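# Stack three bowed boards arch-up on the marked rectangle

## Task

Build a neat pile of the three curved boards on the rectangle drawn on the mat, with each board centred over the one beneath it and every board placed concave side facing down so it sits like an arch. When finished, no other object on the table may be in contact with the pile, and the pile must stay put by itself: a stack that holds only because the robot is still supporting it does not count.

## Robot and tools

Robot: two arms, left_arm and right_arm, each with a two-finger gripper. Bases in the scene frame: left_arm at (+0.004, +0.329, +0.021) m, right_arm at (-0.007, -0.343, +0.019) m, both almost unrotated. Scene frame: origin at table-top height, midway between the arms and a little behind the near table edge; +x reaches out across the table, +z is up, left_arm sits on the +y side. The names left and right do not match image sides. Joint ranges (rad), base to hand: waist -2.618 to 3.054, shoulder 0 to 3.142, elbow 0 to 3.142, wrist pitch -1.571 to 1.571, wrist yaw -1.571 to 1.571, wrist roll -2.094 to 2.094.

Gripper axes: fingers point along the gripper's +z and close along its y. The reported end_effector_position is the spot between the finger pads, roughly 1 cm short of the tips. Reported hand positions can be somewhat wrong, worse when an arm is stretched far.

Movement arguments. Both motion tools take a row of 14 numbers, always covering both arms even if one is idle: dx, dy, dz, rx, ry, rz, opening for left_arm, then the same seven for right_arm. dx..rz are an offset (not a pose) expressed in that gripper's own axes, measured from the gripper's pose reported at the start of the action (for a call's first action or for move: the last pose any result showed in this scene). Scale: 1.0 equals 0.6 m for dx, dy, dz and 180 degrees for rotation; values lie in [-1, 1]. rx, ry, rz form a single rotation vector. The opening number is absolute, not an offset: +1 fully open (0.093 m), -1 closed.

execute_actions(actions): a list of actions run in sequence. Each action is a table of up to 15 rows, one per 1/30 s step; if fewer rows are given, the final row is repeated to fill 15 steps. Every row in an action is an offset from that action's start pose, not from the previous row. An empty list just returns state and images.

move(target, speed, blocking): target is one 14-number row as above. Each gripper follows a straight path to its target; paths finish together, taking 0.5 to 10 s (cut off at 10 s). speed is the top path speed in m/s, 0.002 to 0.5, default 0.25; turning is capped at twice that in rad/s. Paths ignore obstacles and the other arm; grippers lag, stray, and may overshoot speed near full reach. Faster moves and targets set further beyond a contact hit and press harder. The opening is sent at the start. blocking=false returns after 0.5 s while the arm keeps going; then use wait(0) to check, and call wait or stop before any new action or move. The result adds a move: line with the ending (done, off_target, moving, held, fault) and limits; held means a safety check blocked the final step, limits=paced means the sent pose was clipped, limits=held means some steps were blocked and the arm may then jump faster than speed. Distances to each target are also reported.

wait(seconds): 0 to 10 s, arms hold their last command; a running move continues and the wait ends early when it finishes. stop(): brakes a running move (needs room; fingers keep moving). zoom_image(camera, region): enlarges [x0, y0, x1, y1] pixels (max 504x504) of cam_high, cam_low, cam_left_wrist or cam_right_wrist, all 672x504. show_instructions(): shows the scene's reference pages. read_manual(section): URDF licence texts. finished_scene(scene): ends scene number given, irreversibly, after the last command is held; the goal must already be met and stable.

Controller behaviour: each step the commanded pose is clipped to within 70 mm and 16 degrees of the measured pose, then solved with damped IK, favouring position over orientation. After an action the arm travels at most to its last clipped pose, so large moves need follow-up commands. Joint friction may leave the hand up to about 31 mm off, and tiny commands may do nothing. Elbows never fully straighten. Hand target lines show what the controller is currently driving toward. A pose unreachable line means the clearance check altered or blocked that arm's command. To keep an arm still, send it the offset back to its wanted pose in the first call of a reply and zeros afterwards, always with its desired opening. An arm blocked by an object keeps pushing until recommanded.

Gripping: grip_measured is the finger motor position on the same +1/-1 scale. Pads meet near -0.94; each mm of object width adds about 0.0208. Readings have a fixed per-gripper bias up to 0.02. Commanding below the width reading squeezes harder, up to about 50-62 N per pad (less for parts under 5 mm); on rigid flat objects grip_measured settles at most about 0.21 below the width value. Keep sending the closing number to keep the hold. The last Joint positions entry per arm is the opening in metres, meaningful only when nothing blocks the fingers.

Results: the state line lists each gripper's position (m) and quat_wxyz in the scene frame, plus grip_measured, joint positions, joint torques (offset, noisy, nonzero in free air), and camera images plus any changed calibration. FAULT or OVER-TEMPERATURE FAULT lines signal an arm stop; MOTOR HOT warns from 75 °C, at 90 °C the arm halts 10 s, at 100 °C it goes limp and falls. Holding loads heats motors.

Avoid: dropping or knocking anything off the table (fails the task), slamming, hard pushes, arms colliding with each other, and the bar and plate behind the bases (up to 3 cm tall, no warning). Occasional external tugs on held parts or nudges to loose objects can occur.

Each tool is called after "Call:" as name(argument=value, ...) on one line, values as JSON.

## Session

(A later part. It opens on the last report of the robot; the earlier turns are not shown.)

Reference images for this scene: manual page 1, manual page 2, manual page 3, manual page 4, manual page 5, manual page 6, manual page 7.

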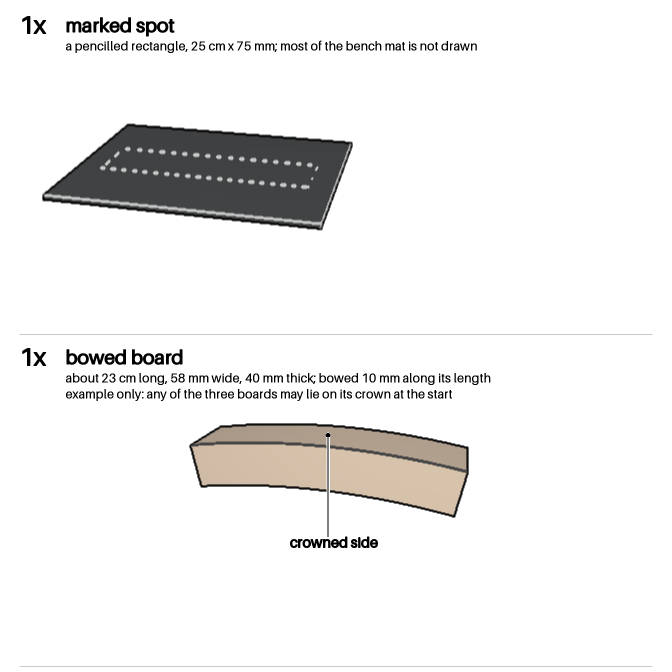

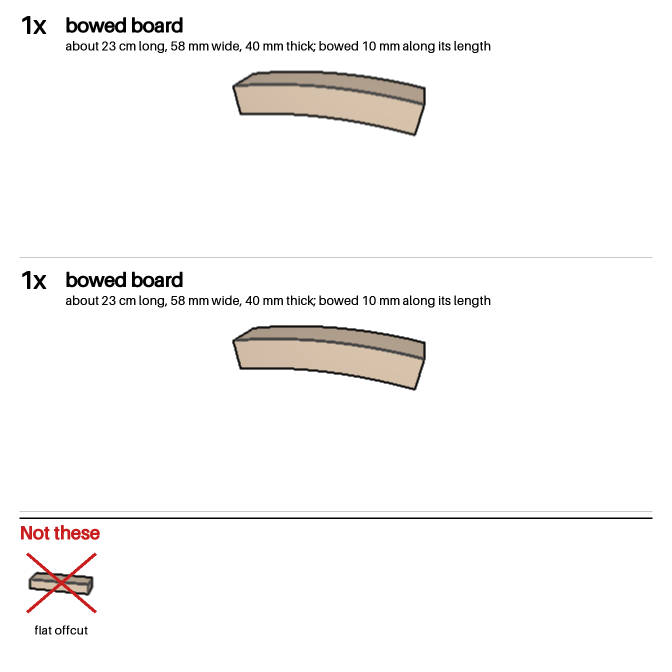

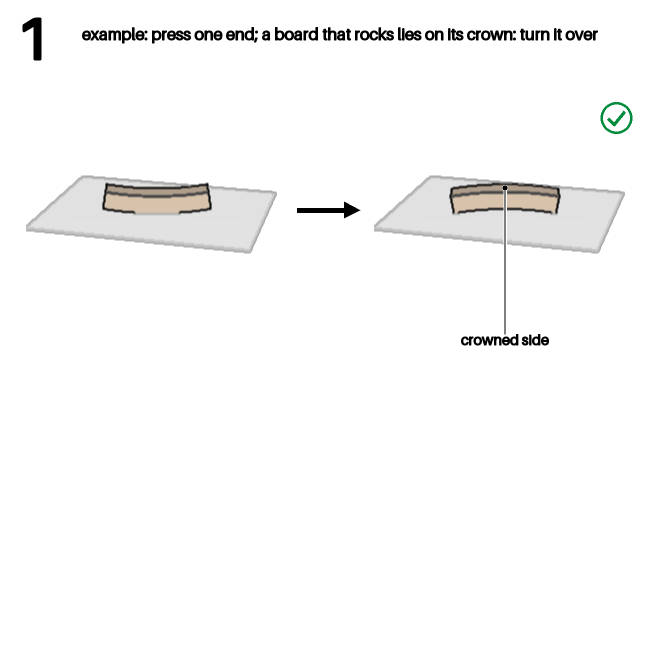

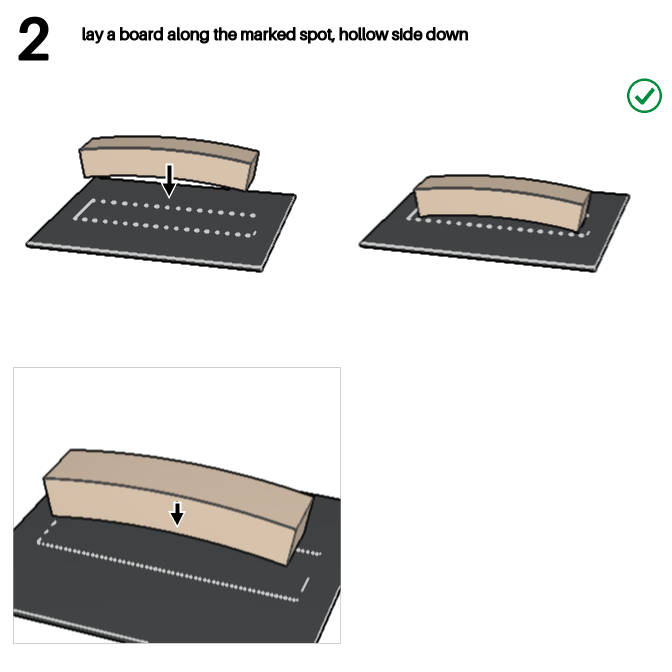

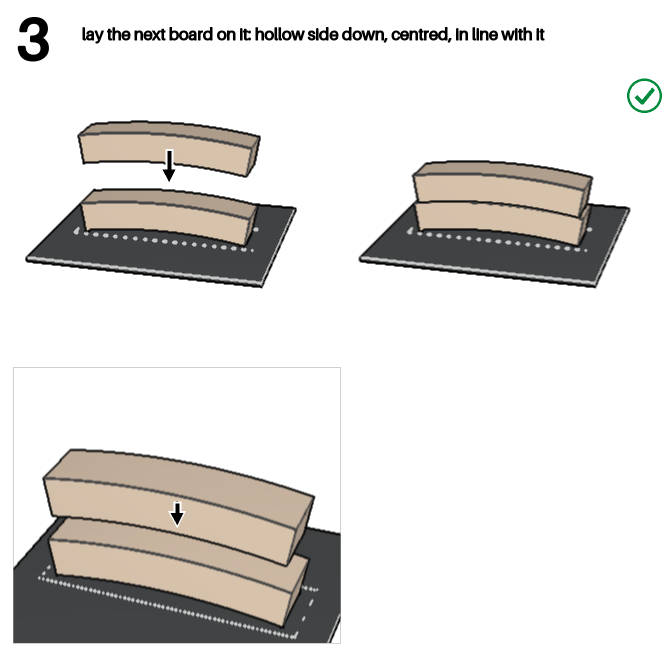

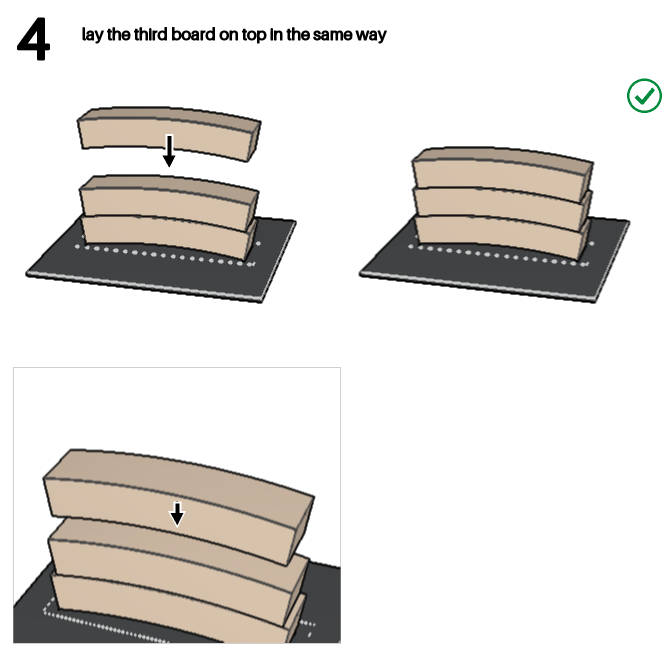

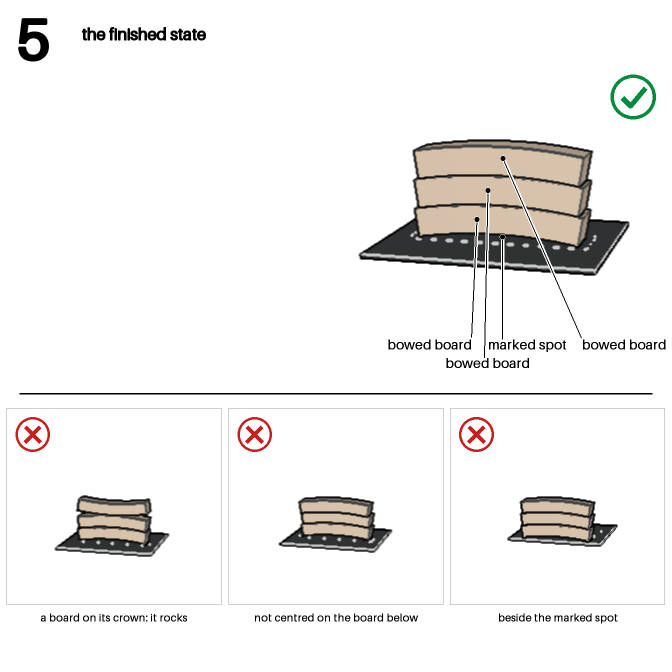

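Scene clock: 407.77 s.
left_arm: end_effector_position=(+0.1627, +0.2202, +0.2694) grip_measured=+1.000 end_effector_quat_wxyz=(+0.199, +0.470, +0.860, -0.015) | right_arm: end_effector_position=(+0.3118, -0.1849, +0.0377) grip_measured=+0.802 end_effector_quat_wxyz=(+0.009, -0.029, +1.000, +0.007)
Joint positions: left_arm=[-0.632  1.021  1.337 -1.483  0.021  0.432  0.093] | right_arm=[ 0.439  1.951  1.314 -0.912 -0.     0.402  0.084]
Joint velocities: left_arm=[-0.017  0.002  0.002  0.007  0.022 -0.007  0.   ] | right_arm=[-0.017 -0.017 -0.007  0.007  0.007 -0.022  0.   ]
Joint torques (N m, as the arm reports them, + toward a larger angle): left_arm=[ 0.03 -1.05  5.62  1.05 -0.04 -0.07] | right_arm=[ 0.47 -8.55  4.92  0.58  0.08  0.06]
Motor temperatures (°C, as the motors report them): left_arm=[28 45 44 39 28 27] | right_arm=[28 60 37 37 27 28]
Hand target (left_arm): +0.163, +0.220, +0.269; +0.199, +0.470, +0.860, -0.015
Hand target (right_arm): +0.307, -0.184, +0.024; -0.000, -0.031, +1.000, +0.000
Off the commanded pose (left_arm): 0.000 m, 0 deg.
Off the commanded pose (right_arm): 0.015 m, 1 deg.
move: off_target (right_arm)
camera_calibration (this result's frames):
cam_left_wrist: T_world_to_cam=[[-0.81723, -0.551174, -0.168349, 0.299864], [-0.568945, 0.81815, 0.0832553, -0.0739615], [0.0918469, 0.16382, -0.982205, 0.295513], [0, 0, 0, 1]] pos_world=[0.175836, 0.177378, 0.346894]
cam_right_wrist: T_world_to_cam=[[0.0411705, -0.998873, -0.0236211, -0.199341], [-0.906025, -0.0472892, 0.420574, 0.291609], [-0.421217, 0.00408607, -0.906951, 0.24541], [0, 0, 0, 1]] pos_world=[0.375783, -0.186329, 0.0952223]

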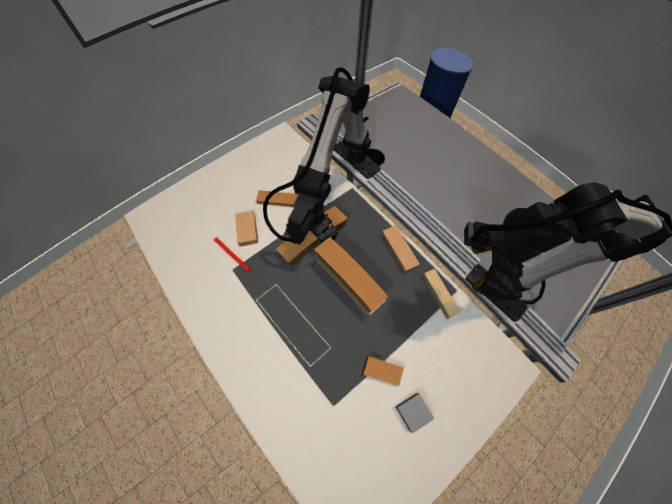

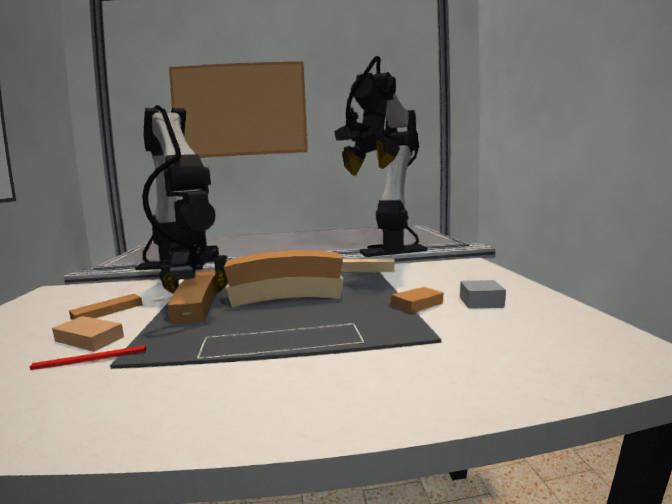

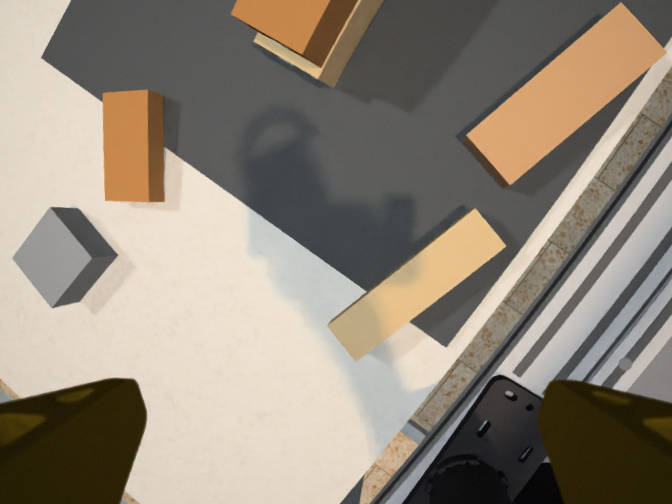

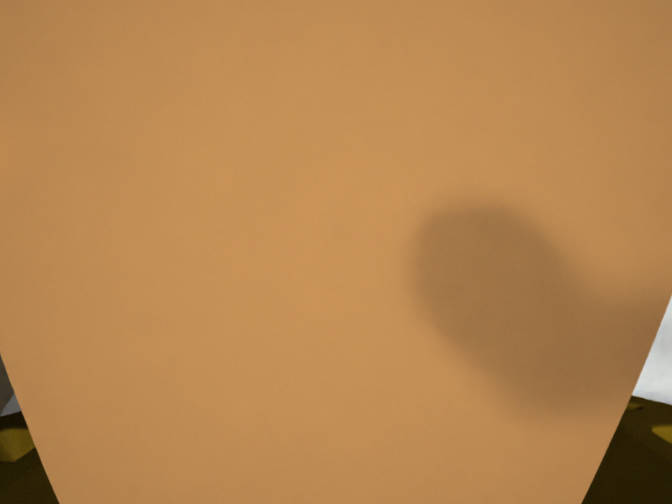

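Grip, lift, and rotate.

Call:
execute_actions(actions=[[[0,0,0,0,0,0,1,0,0,0,0,0,0,0.3]],[[0,0,0,0,0,0,1,0,0,0,0,0,0,-0.25]],[[0,0,0,0,0,0,1,0,0,0,0,0,0,-0.25]]])

Call:
move(target=[0,0,0,0,0,0,1,0,0,-0.25,0,0,0,-0.25], speed=0.15)

Call:
move(target=[0,0,0,0,0,0,1,-0.045,0.1,-0.03,0,0,-0.495,-0.25], speed=0.25)

Scene clock: 411.77 s.
left_arm: end_effector_position=(+0.1627, +0.2202, +0.2694) grip_measured=+1.000 end_effector_quat_wxyz=(+0.199, +0.470, +0.860, -0.015) | right_arm: end_effector_position=(+0.3112, -0.1806, +0.0378) grip_measured=+0.171 end_effector_quat_wxyz=(+0.008, -0.028, +0.999, +0.016)
Joint positions: left_arm=[-0.632  1.021  1.337 -1.483  0.021  0.432  0.093] | right_arm=[ 0.442  1.951  1.314 -0.906 -0.017  0.407  0.053]
Joint velocities: left_arm=[ 0.002 -0.007 -0.007 -0.037 -0.037 -0.022  0.   ] | right_arm=[-0.002  0.002 -0.012  0.037  0.037  0.007  0.   ]
Joint torques (N m, as the arm reports them, + toward a larger angle): left_arm=[ 0.1  -0.91  5.58  1.   -0.06 -0.07] | right_arm=[ -0.09 -10.84   6.3    0.37  -0.02   0.03]
Motor temperatures (°C, as the motors report them): left_arm=[28 45 44 39 28 27] | right_arm=[28 59 37 37 27 28]
Hand target (left_arm): +0.163, +0.220, +0.269; +0.199, +0.470, +0.860, -0.015
Hand target (right_arm): +0.311, -0.181, +0.038; +0.008, -0.028, +0.999, +0.016
Off the commanded pose (left_arm): 0.000 m, 0 deg.
Off the commanded pose (right_arm): 0.000 m, 0 deg.
camera_calibration (this result's frames):
cam_left_wrist: T_world_to_cam=[[-0.81723, -0.551174, -0.168349, 0.299864], [-0.568945, 0.81815, 0.0832553, -0.0739615], [0.0918469, 0.16382, -0.982205, 0.295513], [0, 0, 0, 1]] pos_world=[0.175836, 0.177378, 0.346894]
cam_right_wrist: T_world_to_cam=[[0.0391984, -0.99836, -0.0417174, -0.193629], [-0.905014, -0.0531689, 0.422047, 0.289808], [-0.423573, 0.0212113, -0.905614, 0.248992], [0, 0, 0, 1]] pos_world=[0.375336, -0.183184, 0.0951005]

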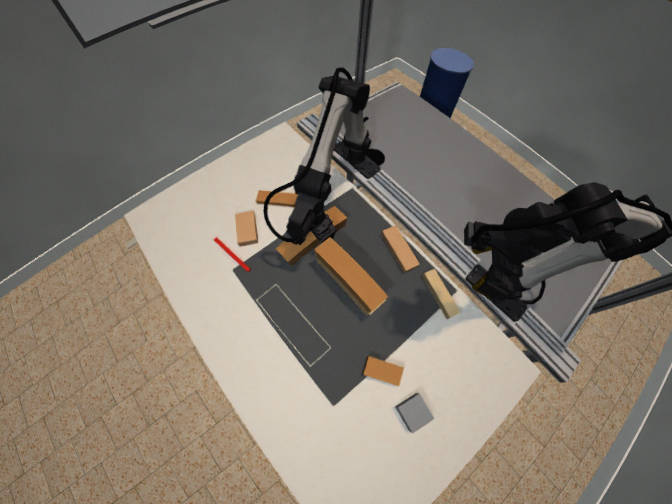

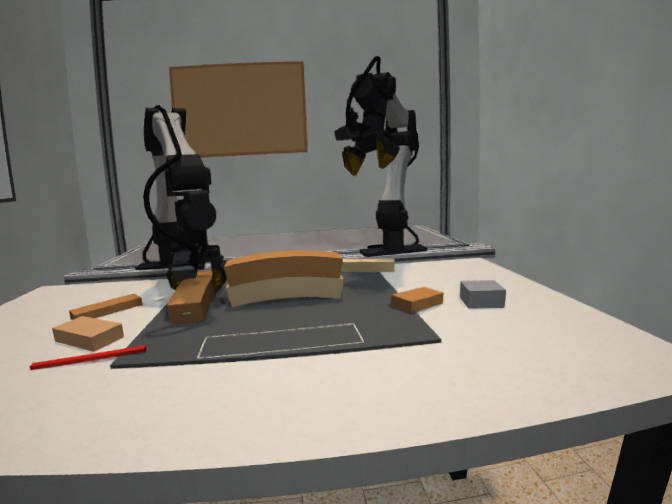

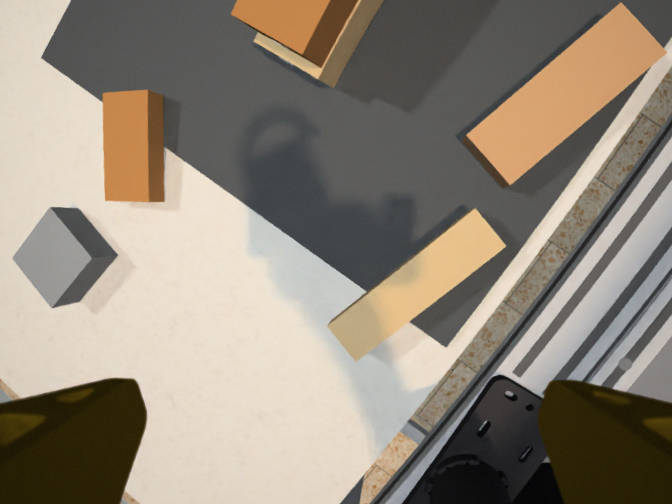

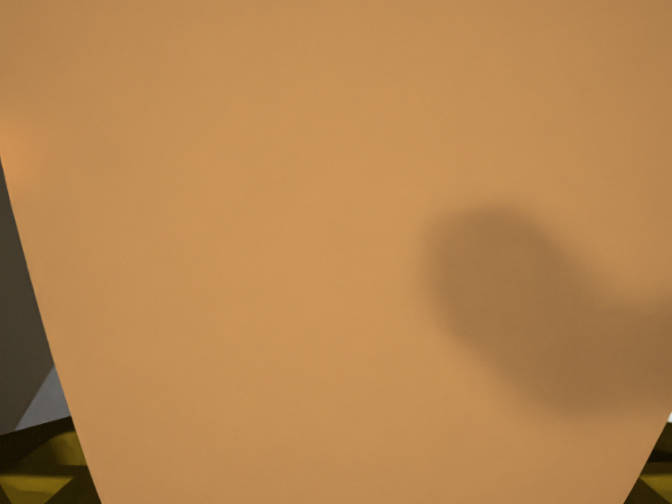

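Scene clock: 413.40 s.
left_arm: end_effector_position=(+0.1627, +0.2202, +0.2694) grip_measured=+1.000 end_effector_quat_wxyz=(+0.199, +0.470, +0.860, -0.015) | right_arm: end_effector_position=(+0.3074, -0.1834, +0.1767) grip_measured=+0.171 end_effector_quat_wxyz=(-0.004, -0.028, +1.000, +0.010)
Joint positions: left_arm=[-0.632  1.021  1.337 -1.483  0.021  0.432  0.093] | right_arm=[ 0.442  1.89   1.794 -1.474 -0.017  0.407  0.053]
Joint velocities: left_arm=[-0.007 -0.017 -0.002 -0.051  0.022  0.022  0.   ] | right_arm=[-0.007 -0.002 -0.012  0.037 -0.051 -0.022  0.001]
Joint torques (N m, as the arm reports them, + toward a larger angle): left_arm=[-0.05 -1.01  5.62  0.99  0.   -0.12] | right_arm=[ -0.79 -11.71   8.65   0.23  -0.06  -0.1 ]
Motor temperatures (°C, as the motors report them): left_arm=[28 44 44 39 28 27] | right_arm=[28 59 37 37 27 28]
Hand target (left_arm): +0.163, +0.220, +0.269; +0.199, +0.470, +0.860, -0.015
Hand target (right_arm): +0.310, -0.185, +0.188; +0.008, -0.028, +0.999, +0.016
Off the commanded pose (left_arm): 0.000 m, 0 deg.
Off the commanded pose (right_arm): 0.011 m, 2 deg.
move: off_target (right_arm)
camera_calibration (this result's frames):
cam_left_wrist: T_world_to_cam=[[-0.81723, -0.551174, -0.168349, 0.299864], [-0.568945, 0.81815, 0.0832553, -0.0739615], [0.0918469, 0.16382, -0.982205, 0.295513], [0, 0, 0, 1]] pos_world=[0.175836, 0.177378, 0.346894]
cam_right_wrist: T_world_to_cam=[[0.0388537, -0.998777, -0.0305894, -0.192387], [-0.89449, -0.0484092, 0.44446, 0.22125], [-0.445397, 0.010093, -0.895276, 0.376077], [0, 0, 0, 1]] pos_world=[0.372885, -0.185236, 0.232471]

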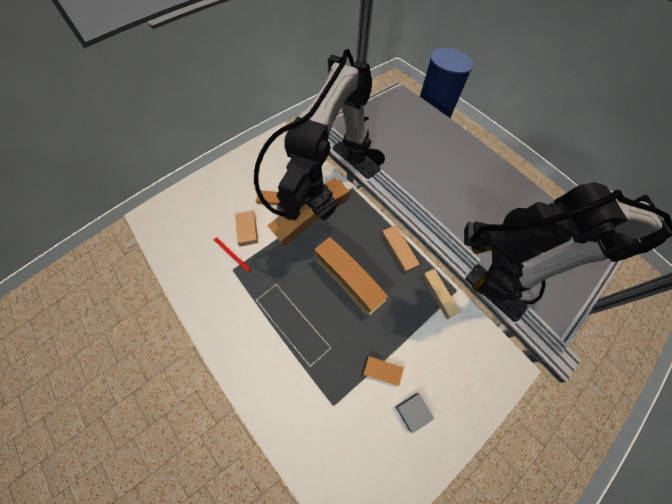

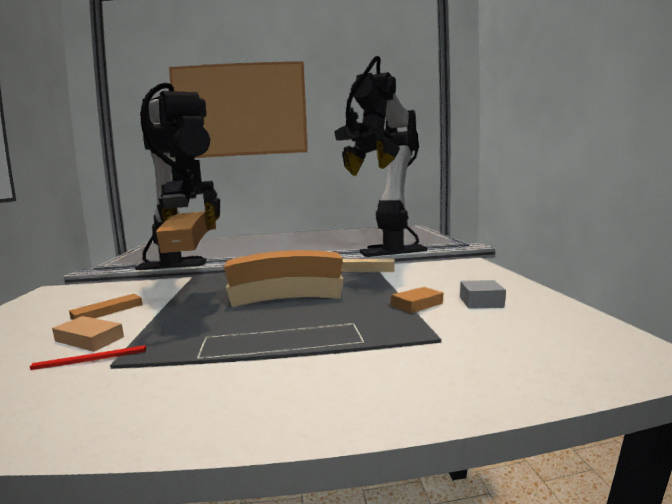

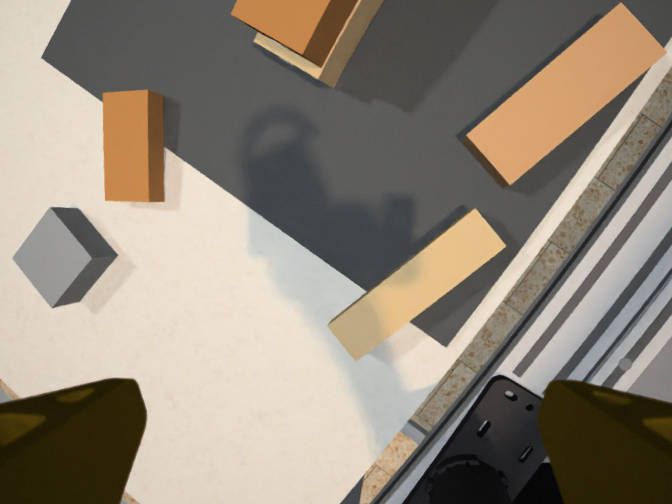

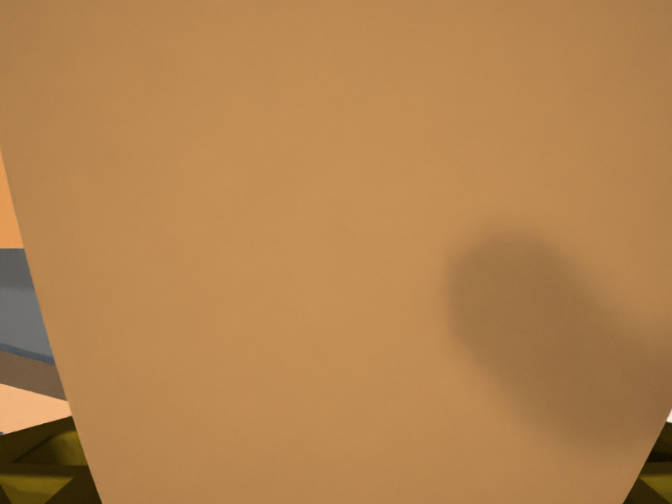

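Scene clock: 417.07 s.
left_arm: end_effector_position=(+0.1627, +0.2202, +0.2694) grip_measured=+1.000 end_effector_quat_wxyz=(+0.199, +0.470, +0.860, -0.015) | right_arm: end_effector_position=(+0.3295, -0.1274, +0.1906) grip_measured=+0.174 end_effector_quat_wxyz=(-0.026, +0.714, -0.699, -0.005)
Joint positions: left_arm=[-0.632  1.021  1.337 -1.483  0.021  0.432  0.093] | right_arm=[ 0.543  2.065  2.096 -1.554 -0.017 -1.028  0.054]
Joint velocities: left_arm=[ 0.012 -0.002  0.007 -0.007 -0.007  0.022  0.   ] | right_arm=[-0.007 -0.012  0.002 -0.007 -0.066 -0.051 -0.   ]
Joint torques (N m, as the arm reports them, + toward a larger angle): left_arm=[-0.14 -0.96  5.53  1.02 -0.04 -0.12] | right_arm=[  0.52 -11.48   8.82   0.31  -0.16  -0.06]
Motor temperatures (°C, as the motors report them): left_arm=[28 44 44 39 28 27] | right_arm=[28 59 38 36 27 28]
Hand target (left_arm): +0.163, +0.220, +0.269; +0.199, +0.470, +0.860, -0.015
Hand target (right_arm): +0.330, -0.122, +0.195; -0.032, +0.721, -0.693, -0.005
Off the commanded pose (left_arm): 0.000 m, 0 deg.
Off the commanded pose (right_arm): 0.007 m, 3 deg.
joint sent to its limit (right arm) — the command would take joint 4 (wrist pitch) past its lower limit, so that joint was sent only as far as its limit.
move: off_target (right_arm)
camera_calibration (this result's frames):
cam_left_wrist: T_world_to_cam=[[-0.81723, -0.551174, -0.168349, 0.299864], [-0.568945, 0.81815, 0.0832553, -0.0739615], [0.0918469, 0.16382, -0.982205, 0.295513], [0, 0, 0, 1]] pos_world=[0.175836, 0.177378, 0.346894]
cam_right_wrist: T_world_to_cam=[[0.999791, 0.00412399, 0.0200218, -0.335402], [-0.00413675, -0.918359, 0.395728, -0.157266], [0.0200192, -0.395728, -0.91815, 0.197109], [0, 0, 0, 1]] pos_world=[0.330736, -0.0650422, 0.249925]

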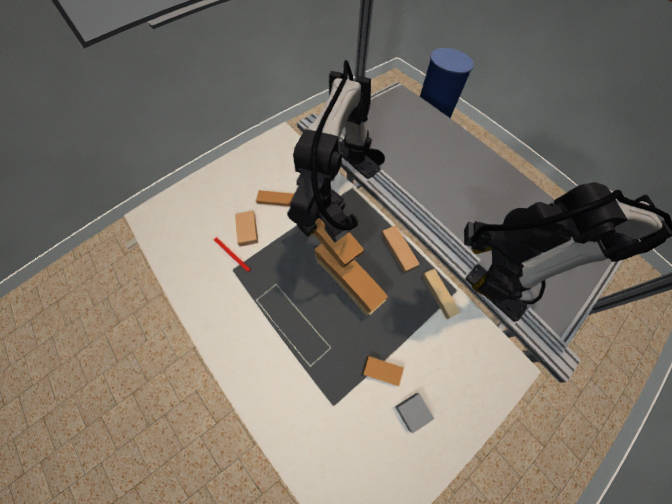

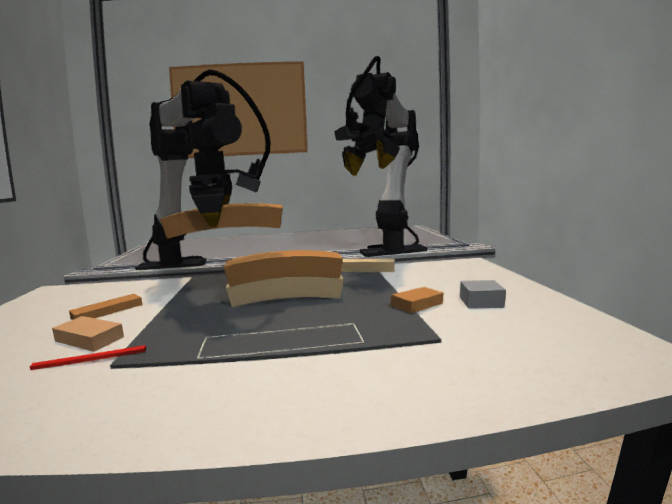

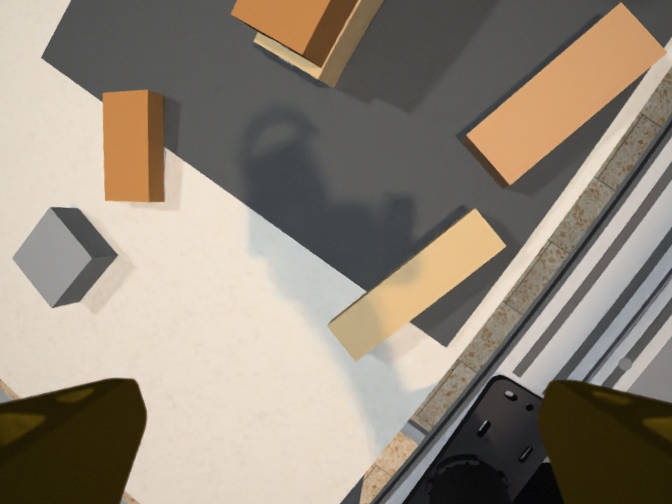

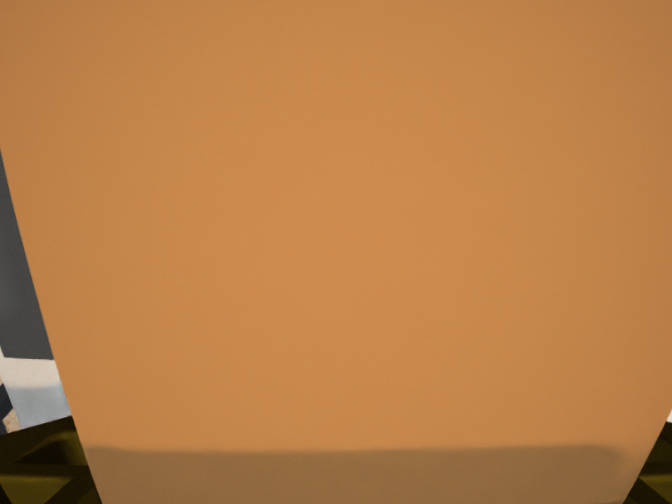

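Call:
move(target=[0,0,0,0,0,0,1,-0.182,-0.018,0.055,-0.01,0.015,-0.008,-0.25], speed=0.15)

Call:
zoom_image(camera="cam_low", region=[150,150,400,380])

Call:
zoom_image(camera="cam_high", region=[280,210,420,340])

Scene clock: 420.43 s.
left_arm: end_effector_position=(+0.1627, +0.2202, +0.2694) grip_measured=+1.000 end_effector_quat_wxyz=(+0.199, +0.470, +0.860, -0.015) | right_arm: end_effector_position=(+0.3328, -0.0205, +0.1528) grip_measured=+0.174 end_effector_quat_wxyz=(-0.041, +0.725, -0.687, -0.001)
Joint positions: left_arm=[-0.632  1.021  1.337 -1.483  0.021  0.432  0.093] | right_arm=[ 0.739  2.37   2.441 -1.562 -0.001 -0.866  0.054]
Joint velocities: left_arm=[ 0.012 -0.007 -0.007 -0.022  0.051 -0.007  0.   ] | right_arm=[-0.012 -0.002  0.017 -0.007 -0.037  0.037 -0.   ]
Joint torques (N m, as the arm reports them, + toward a larger angle): left_arm=[ 0.1  -1.05  5.64  1.02 -0.04 -0.1 ] | right_arm=[ -0.06 -14.71   9.29   0.5   -0.09   0.02]
Motor temperatures (°C, as the motors report them): left_arm=[28 44 44 39 28 27] | right_arm=[28 59 38 36 27 28]
Hand target (left_arm): +0.163, +0.220, +0.269; +0.199, +0.470, +0.860, -0.015
Hand target (right_arm): +0.336, -0.017, +0.161; -0.056, +0.722, -0.689, +0.002
Off the commanded pose (left_arm): 0.000 m, 0 deg.
Off the commanded pose (right_arm): 0.012 m, 5 deg.
joint sent to its limit (right arm) — the command would take joint 4 (wrist pitch) past its lower limit, so that joint was sent only as far as its limit.
move: off_target (right_arm)
camera_calibration (this result's frames):
cam_left_wrist: T_world_to_cam=[[-0.81723, -0.551174, -0.168349, 0.299864], [-0.568945, 0.81815, 0.0832553, -0.0739615], [0.0918469, 0.16382, -0.982205, 0.295513], [0, 0, 0, 1]] pos_world=[0.175836, 0.177378, 0.346894]
cam_right_wrist: T_world_to_cam=[[0.998194, 0.0362945, 0.0478781, -0.341466], [0.0152044, -0.923569, 0.383132, -0.0487721], [0.0581243, -0.381711, -0.922452, 0.192946], [0, 0, 0, 1]] pos_world=[0.330376, 0.0409985, 0.213018]

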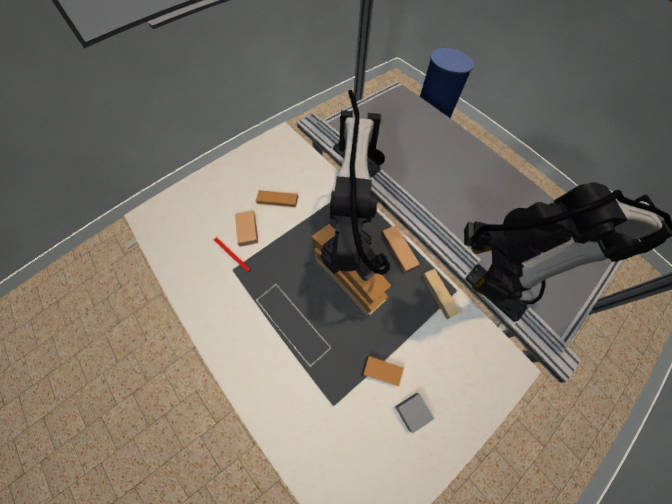

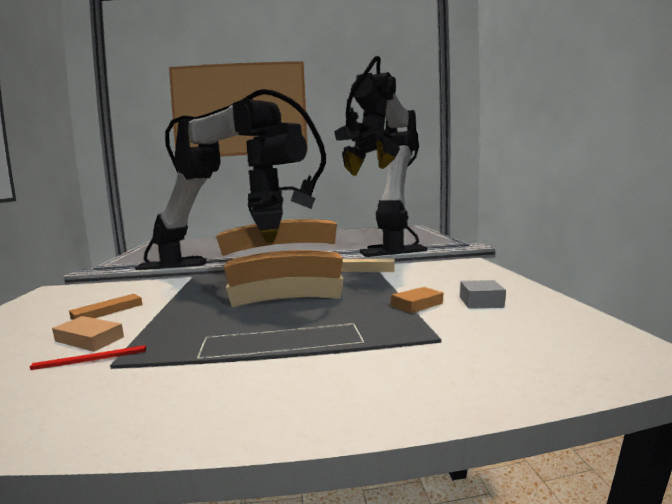

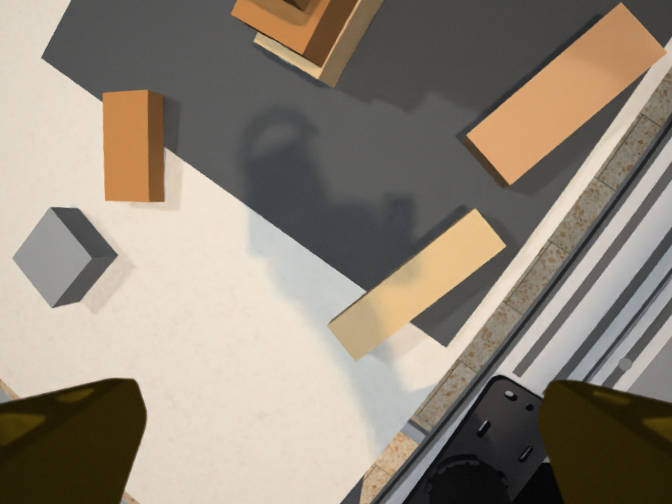

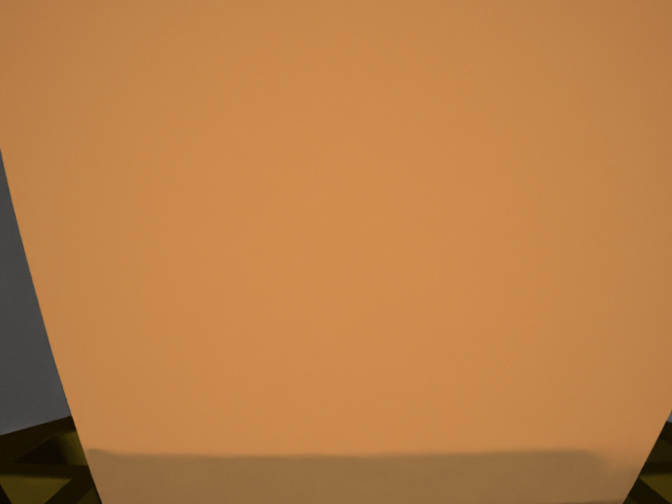

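Region (150, 150, 400, 380) of cam_low's 672x504 image, scaled by 2.016, with more detail than that image has; it fills the top 464 rows of this view, and the rest is white.

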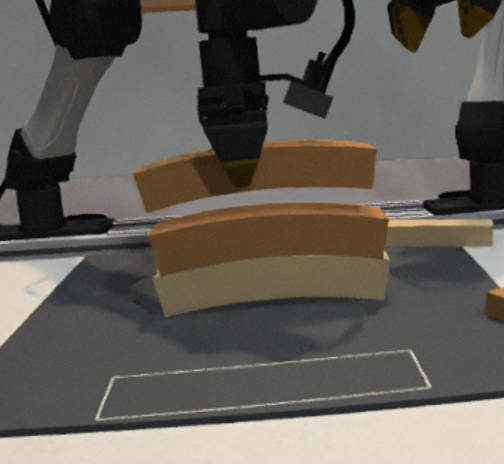

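Region (280, 210, 420, 340) of cam_high's 672x504 image, scaled by 3.600, with more detail than that image has; it fills the top 468 rows of this view, and the rest is white.

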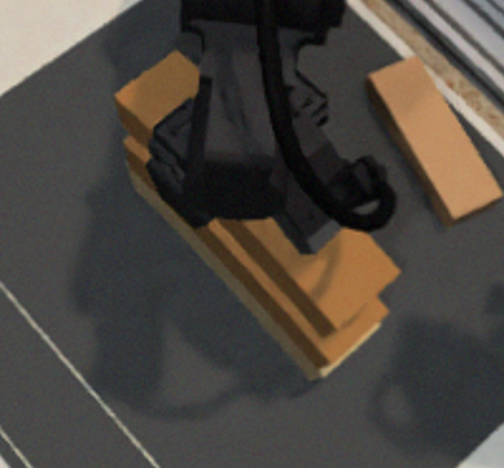

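Call:
execute_actions(actions=[[[0,0,0,0,0,0,1,-0.02,-0.016,0.015,-0.015,0.015,0,-0.25]],[[0,0,0,0,0,0,1,0,0,-0.011,0,0,0,-0.25]]])

Call:
zoom_image(camera="cam_low", region=[150,150,400,380])

Call:
zoom_image(camera="cam_high", region=[280,210,420,340])

Scene clock: 424.70 s.
left_arm: end_effector_position=(+0.1627, +0.2202, +0.2694) grip_measured=+1.000 end_effector_quat_wxyz=(+0.199, +0.470, +0.860, -0.015) | right_arm: end_effector_position=(+0.3412, -0.0128, +0.1348) grip_measured=+0.174 end_effector_quat_wxyz=(-0.035, +0.725, -0.688, -0.000)
Joint positions: left_arm=[-0.632  1.021  1.337 -1.483  0.021  0.432  0.093] | right_arm=[ 0.739  2.444  2.5   -1.559  0.001 -0.863  0.054]
Joint velocities: left_arm=[ 0.022 -0.007  0.012 -0.007 -0.007  0.007  0.   ] | right_arm=[ 0.007 -0.002 -0.007 -0.051  0.066 -0.022 -0.001]
Joint torques (N m, as the arm reports them, + toward a larger angle): left_arm=[ 0.08 -0.9   5.51  1.01 -0.03 -0.09] | right_arm=[ -0.25 -16.2    6.81   0.41  -0.09   0.02]
Motor temperatures (°C, as the motors report them): left_arm=[28 44 43 39 28 27] | right_arm=[28 60 39 36 27 28]
Hand target (left_arm): +0.163, +0.220, +0.269; +0.199, +0.470, +0.860, -0.015
Hand target (right_arm): +0.341, -0.013, +0.141; -0.041, +0.724, -0.688, +0.000
Off the commanded pose (left_arm): 0.000 m, 0 deg.
Off the commanded pose (right_arm): 0.007 m, 0 deg.
joint sent to its limit (right arm) — the command would take joint 4 (wrist pitch) past its lower limit, so that joint was sent only as far as its limit.
camera_calibration (this result's frames):
cam_left_wrist: T_world_to_cam=[[-0.81723, -0.551174, -0.168349, 0.299864], [-0.568945, 0.81815, 0.0832553, -0.0739615], [0.0918469, 0.16382, -0.982205, 0.295513], [0, 0, 0, 1]] pos_world=[0.175836, 0.177378, 0.346894]
cam_right_wrist: T_world_to_cam=[[0.998619, 0.0335726, 0.0404105, -0.348457], [0.0150935, -0.920091, 0.391413, -0.0359104], [0.0503221, -0.390263, -0.919327, 0.180833], [0, 0, 0, 1]] pos_world=[0.339418, 0.0492302, 0.194382]

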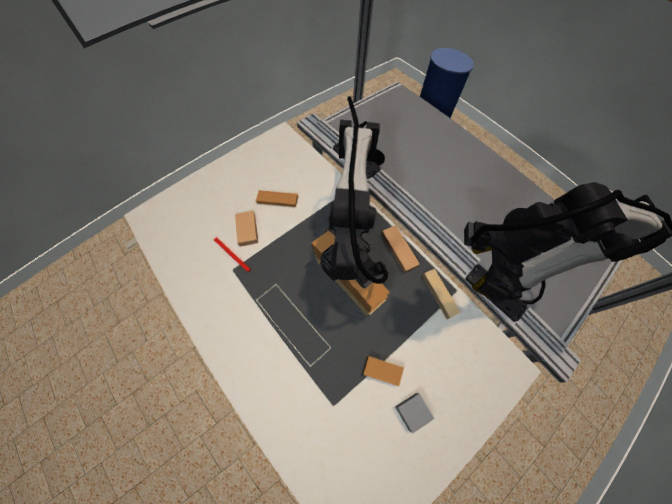

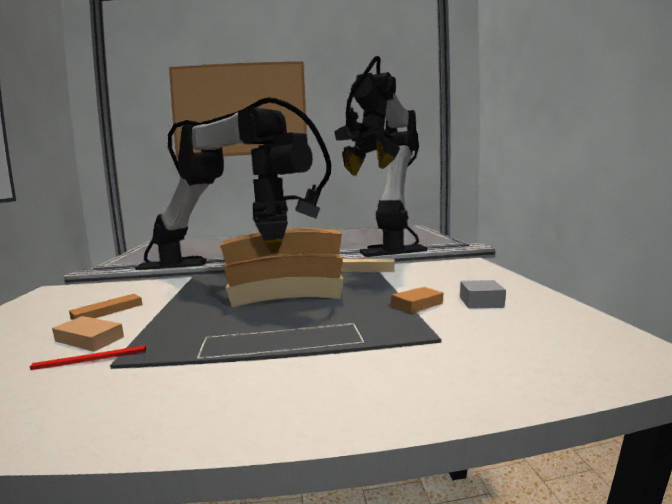

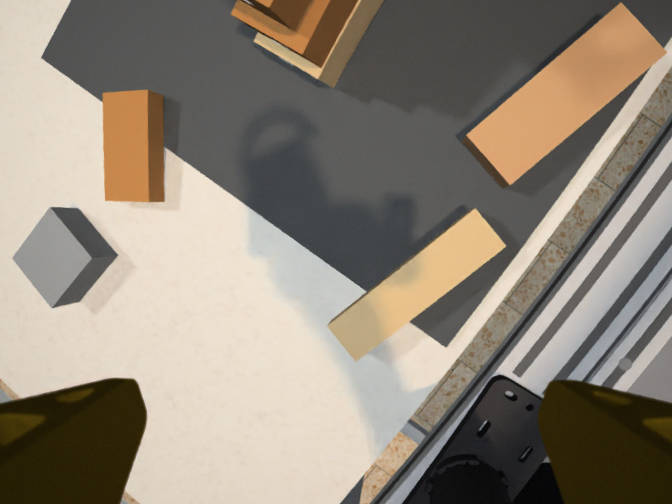

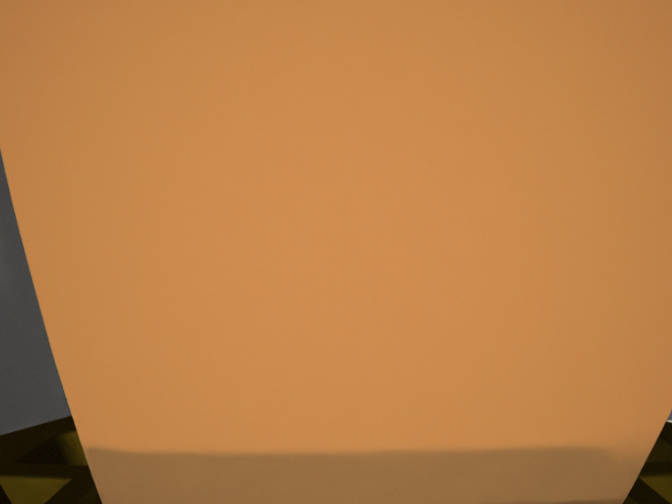

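Region (150, 150, 400, 380) of cam_low's 672x504 image, scaled by 2.016, with more detail than that image has; it fills the top 464 rows of this view, and the rest is white.

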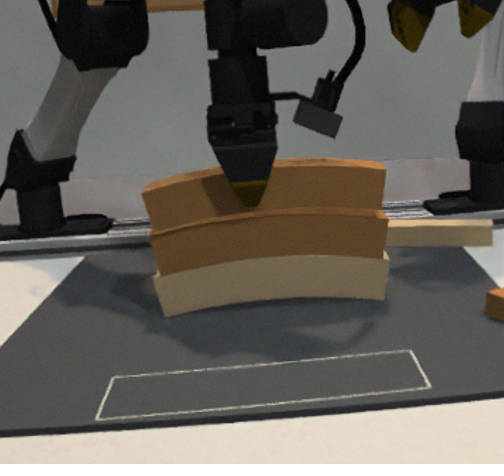

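Region (280, 210, 420, 340) of cam_high's 672x504 image, scaled by 3.600, with more detail than that image has; it fills the top 468 rows of this view, and the rest is white.

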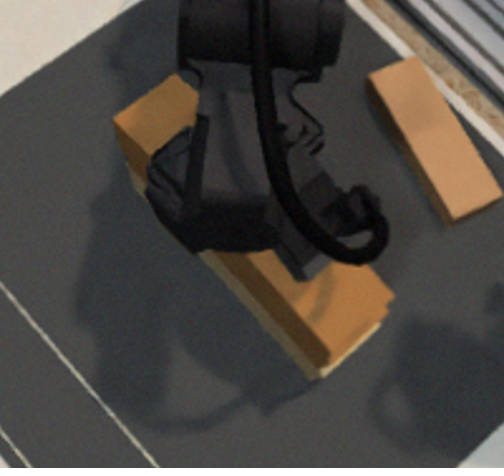

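Call:
execute_actions(actions=[[[0,0,0,0,0,0,1,-0.013,0,-0.011,0,0,0,-0.25]],[[0,0,0,0,0,0,1,0,0,-0.011,0,0,0,-0.25]]])

Call:
zoom_image(camera="cam_low", region=[150,150,400,380])

Scene clock: 427.40 s.
left_arm: end_effector_position=(+0.1627, +0.2202, +0.2694) grip_measured=+1.000 end_effector_quat_wxyz=(+0.199, +0.470, +0.860, -0.015) | right_arm: end_effector_position=(+0.3412, -0.0128, +0.1348) grip_measured=+0.174 end_effector_quat_wxyz=(-0.035, +0.723, -0.690, -0.000)
Joint positions: left_arm=[-0.632  1.021  1.337 -1.483  0.021  0.432  0.093] | right_arm=[ 0.739  2.444  2.5   -1.559  0.001 -0.857  0.054]
Joint velocities: left_arm=[-0.002 -0.007  0.007 -0.051 -0.037  0.007  0.   ] | right_arm=[ 0.007  0.002  0.007  0.007 -0.022  0.037 -0.002]
Joint torques (N m, as the arm reports them, + toward a larger angle): left_arm=[ 0.04 -0.87  5.59  1.03 -0.05 -0.12] | right_arm=[  0.03 -16.26   6.82   0.38  -0.13  -0.02]
Motor temperatures (°C, as the motors report them): left_arm=[28 43 43 38 28 27] | right_arm=[28 61 39 36 27 28]
Hand target (left_arm): +0.163, +0.220, +0.269; +0.199, +0.470, +0.860, -0.015
Hand target (right_arm): +0.341, -0.013, +0.141; -0.041, +0.723, -0.690, -0.000
Off the commanded pose (left_arm): 0.000 m, 0 deg.
Off the commanded pose (right_arm): 0.007 m, 0 deg.
joint sent to its limit (right arm) — the command would take joint 4 (wrist pitch) past its lower limit, so that joint was sent only as far as its limit.
camera_calibration (this result's frames):
cam_left_wrist: T_world_to_cam=[[-0.81723, -0.551174, -0.168349, 0.299864], [-0.568945, 0.81815, 0.0832553, -0.0739615], [0.0918469, 0.16382, -0.982205, 0.295513], [0, 0, 0, 1]] pos_world=[0.175836, 0.177378, 0.346894]
cam_right_wrist: T_world_to_cam=[[0.998795, 0.0282417, 0.0401448, -0.348549], [0.0102985, -0.920259, 0.391173, -0.0342441], [0.0479911, -0.390288, -0.919441, 0.181644], [0, 0, 0, 1]] pos_world=[0.339764, 0.0492235, 0.194398]

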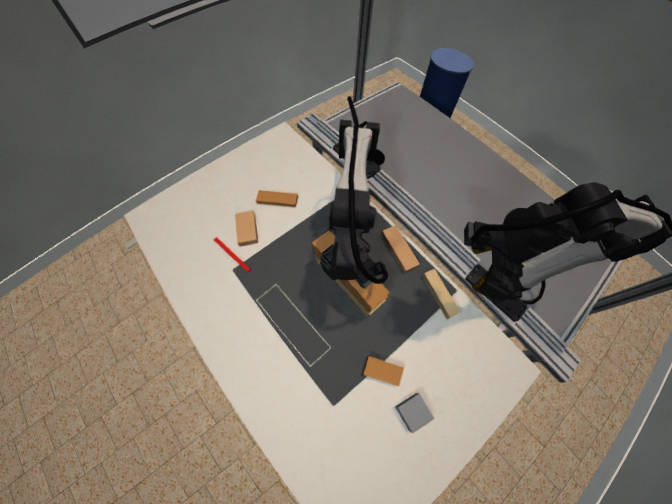

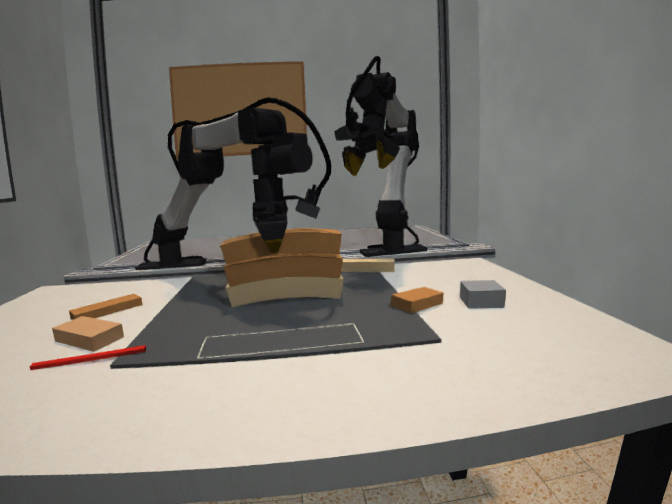

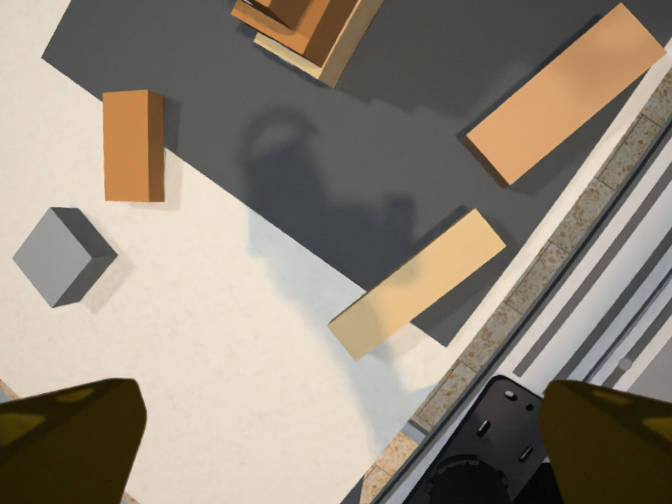

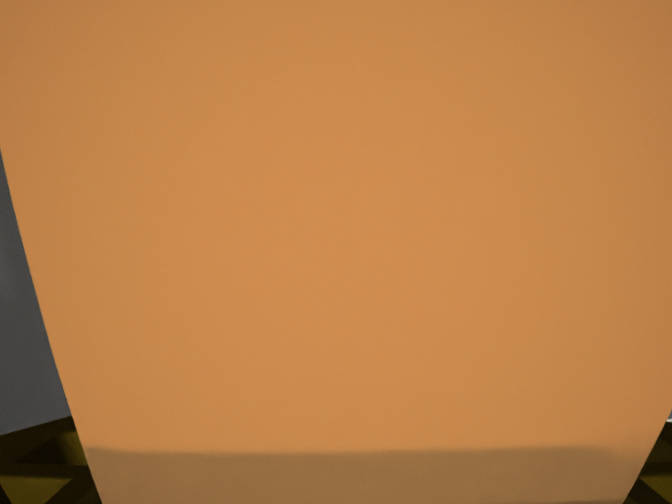

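Region (150, 150, 400, 380) of cam_low's 672x504 image, scaled by 2.016, with more detail than that image has; it fills the top 464 rows of this view, and the rest is white.

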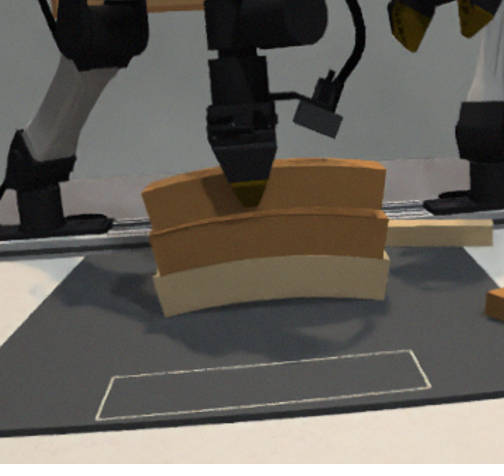

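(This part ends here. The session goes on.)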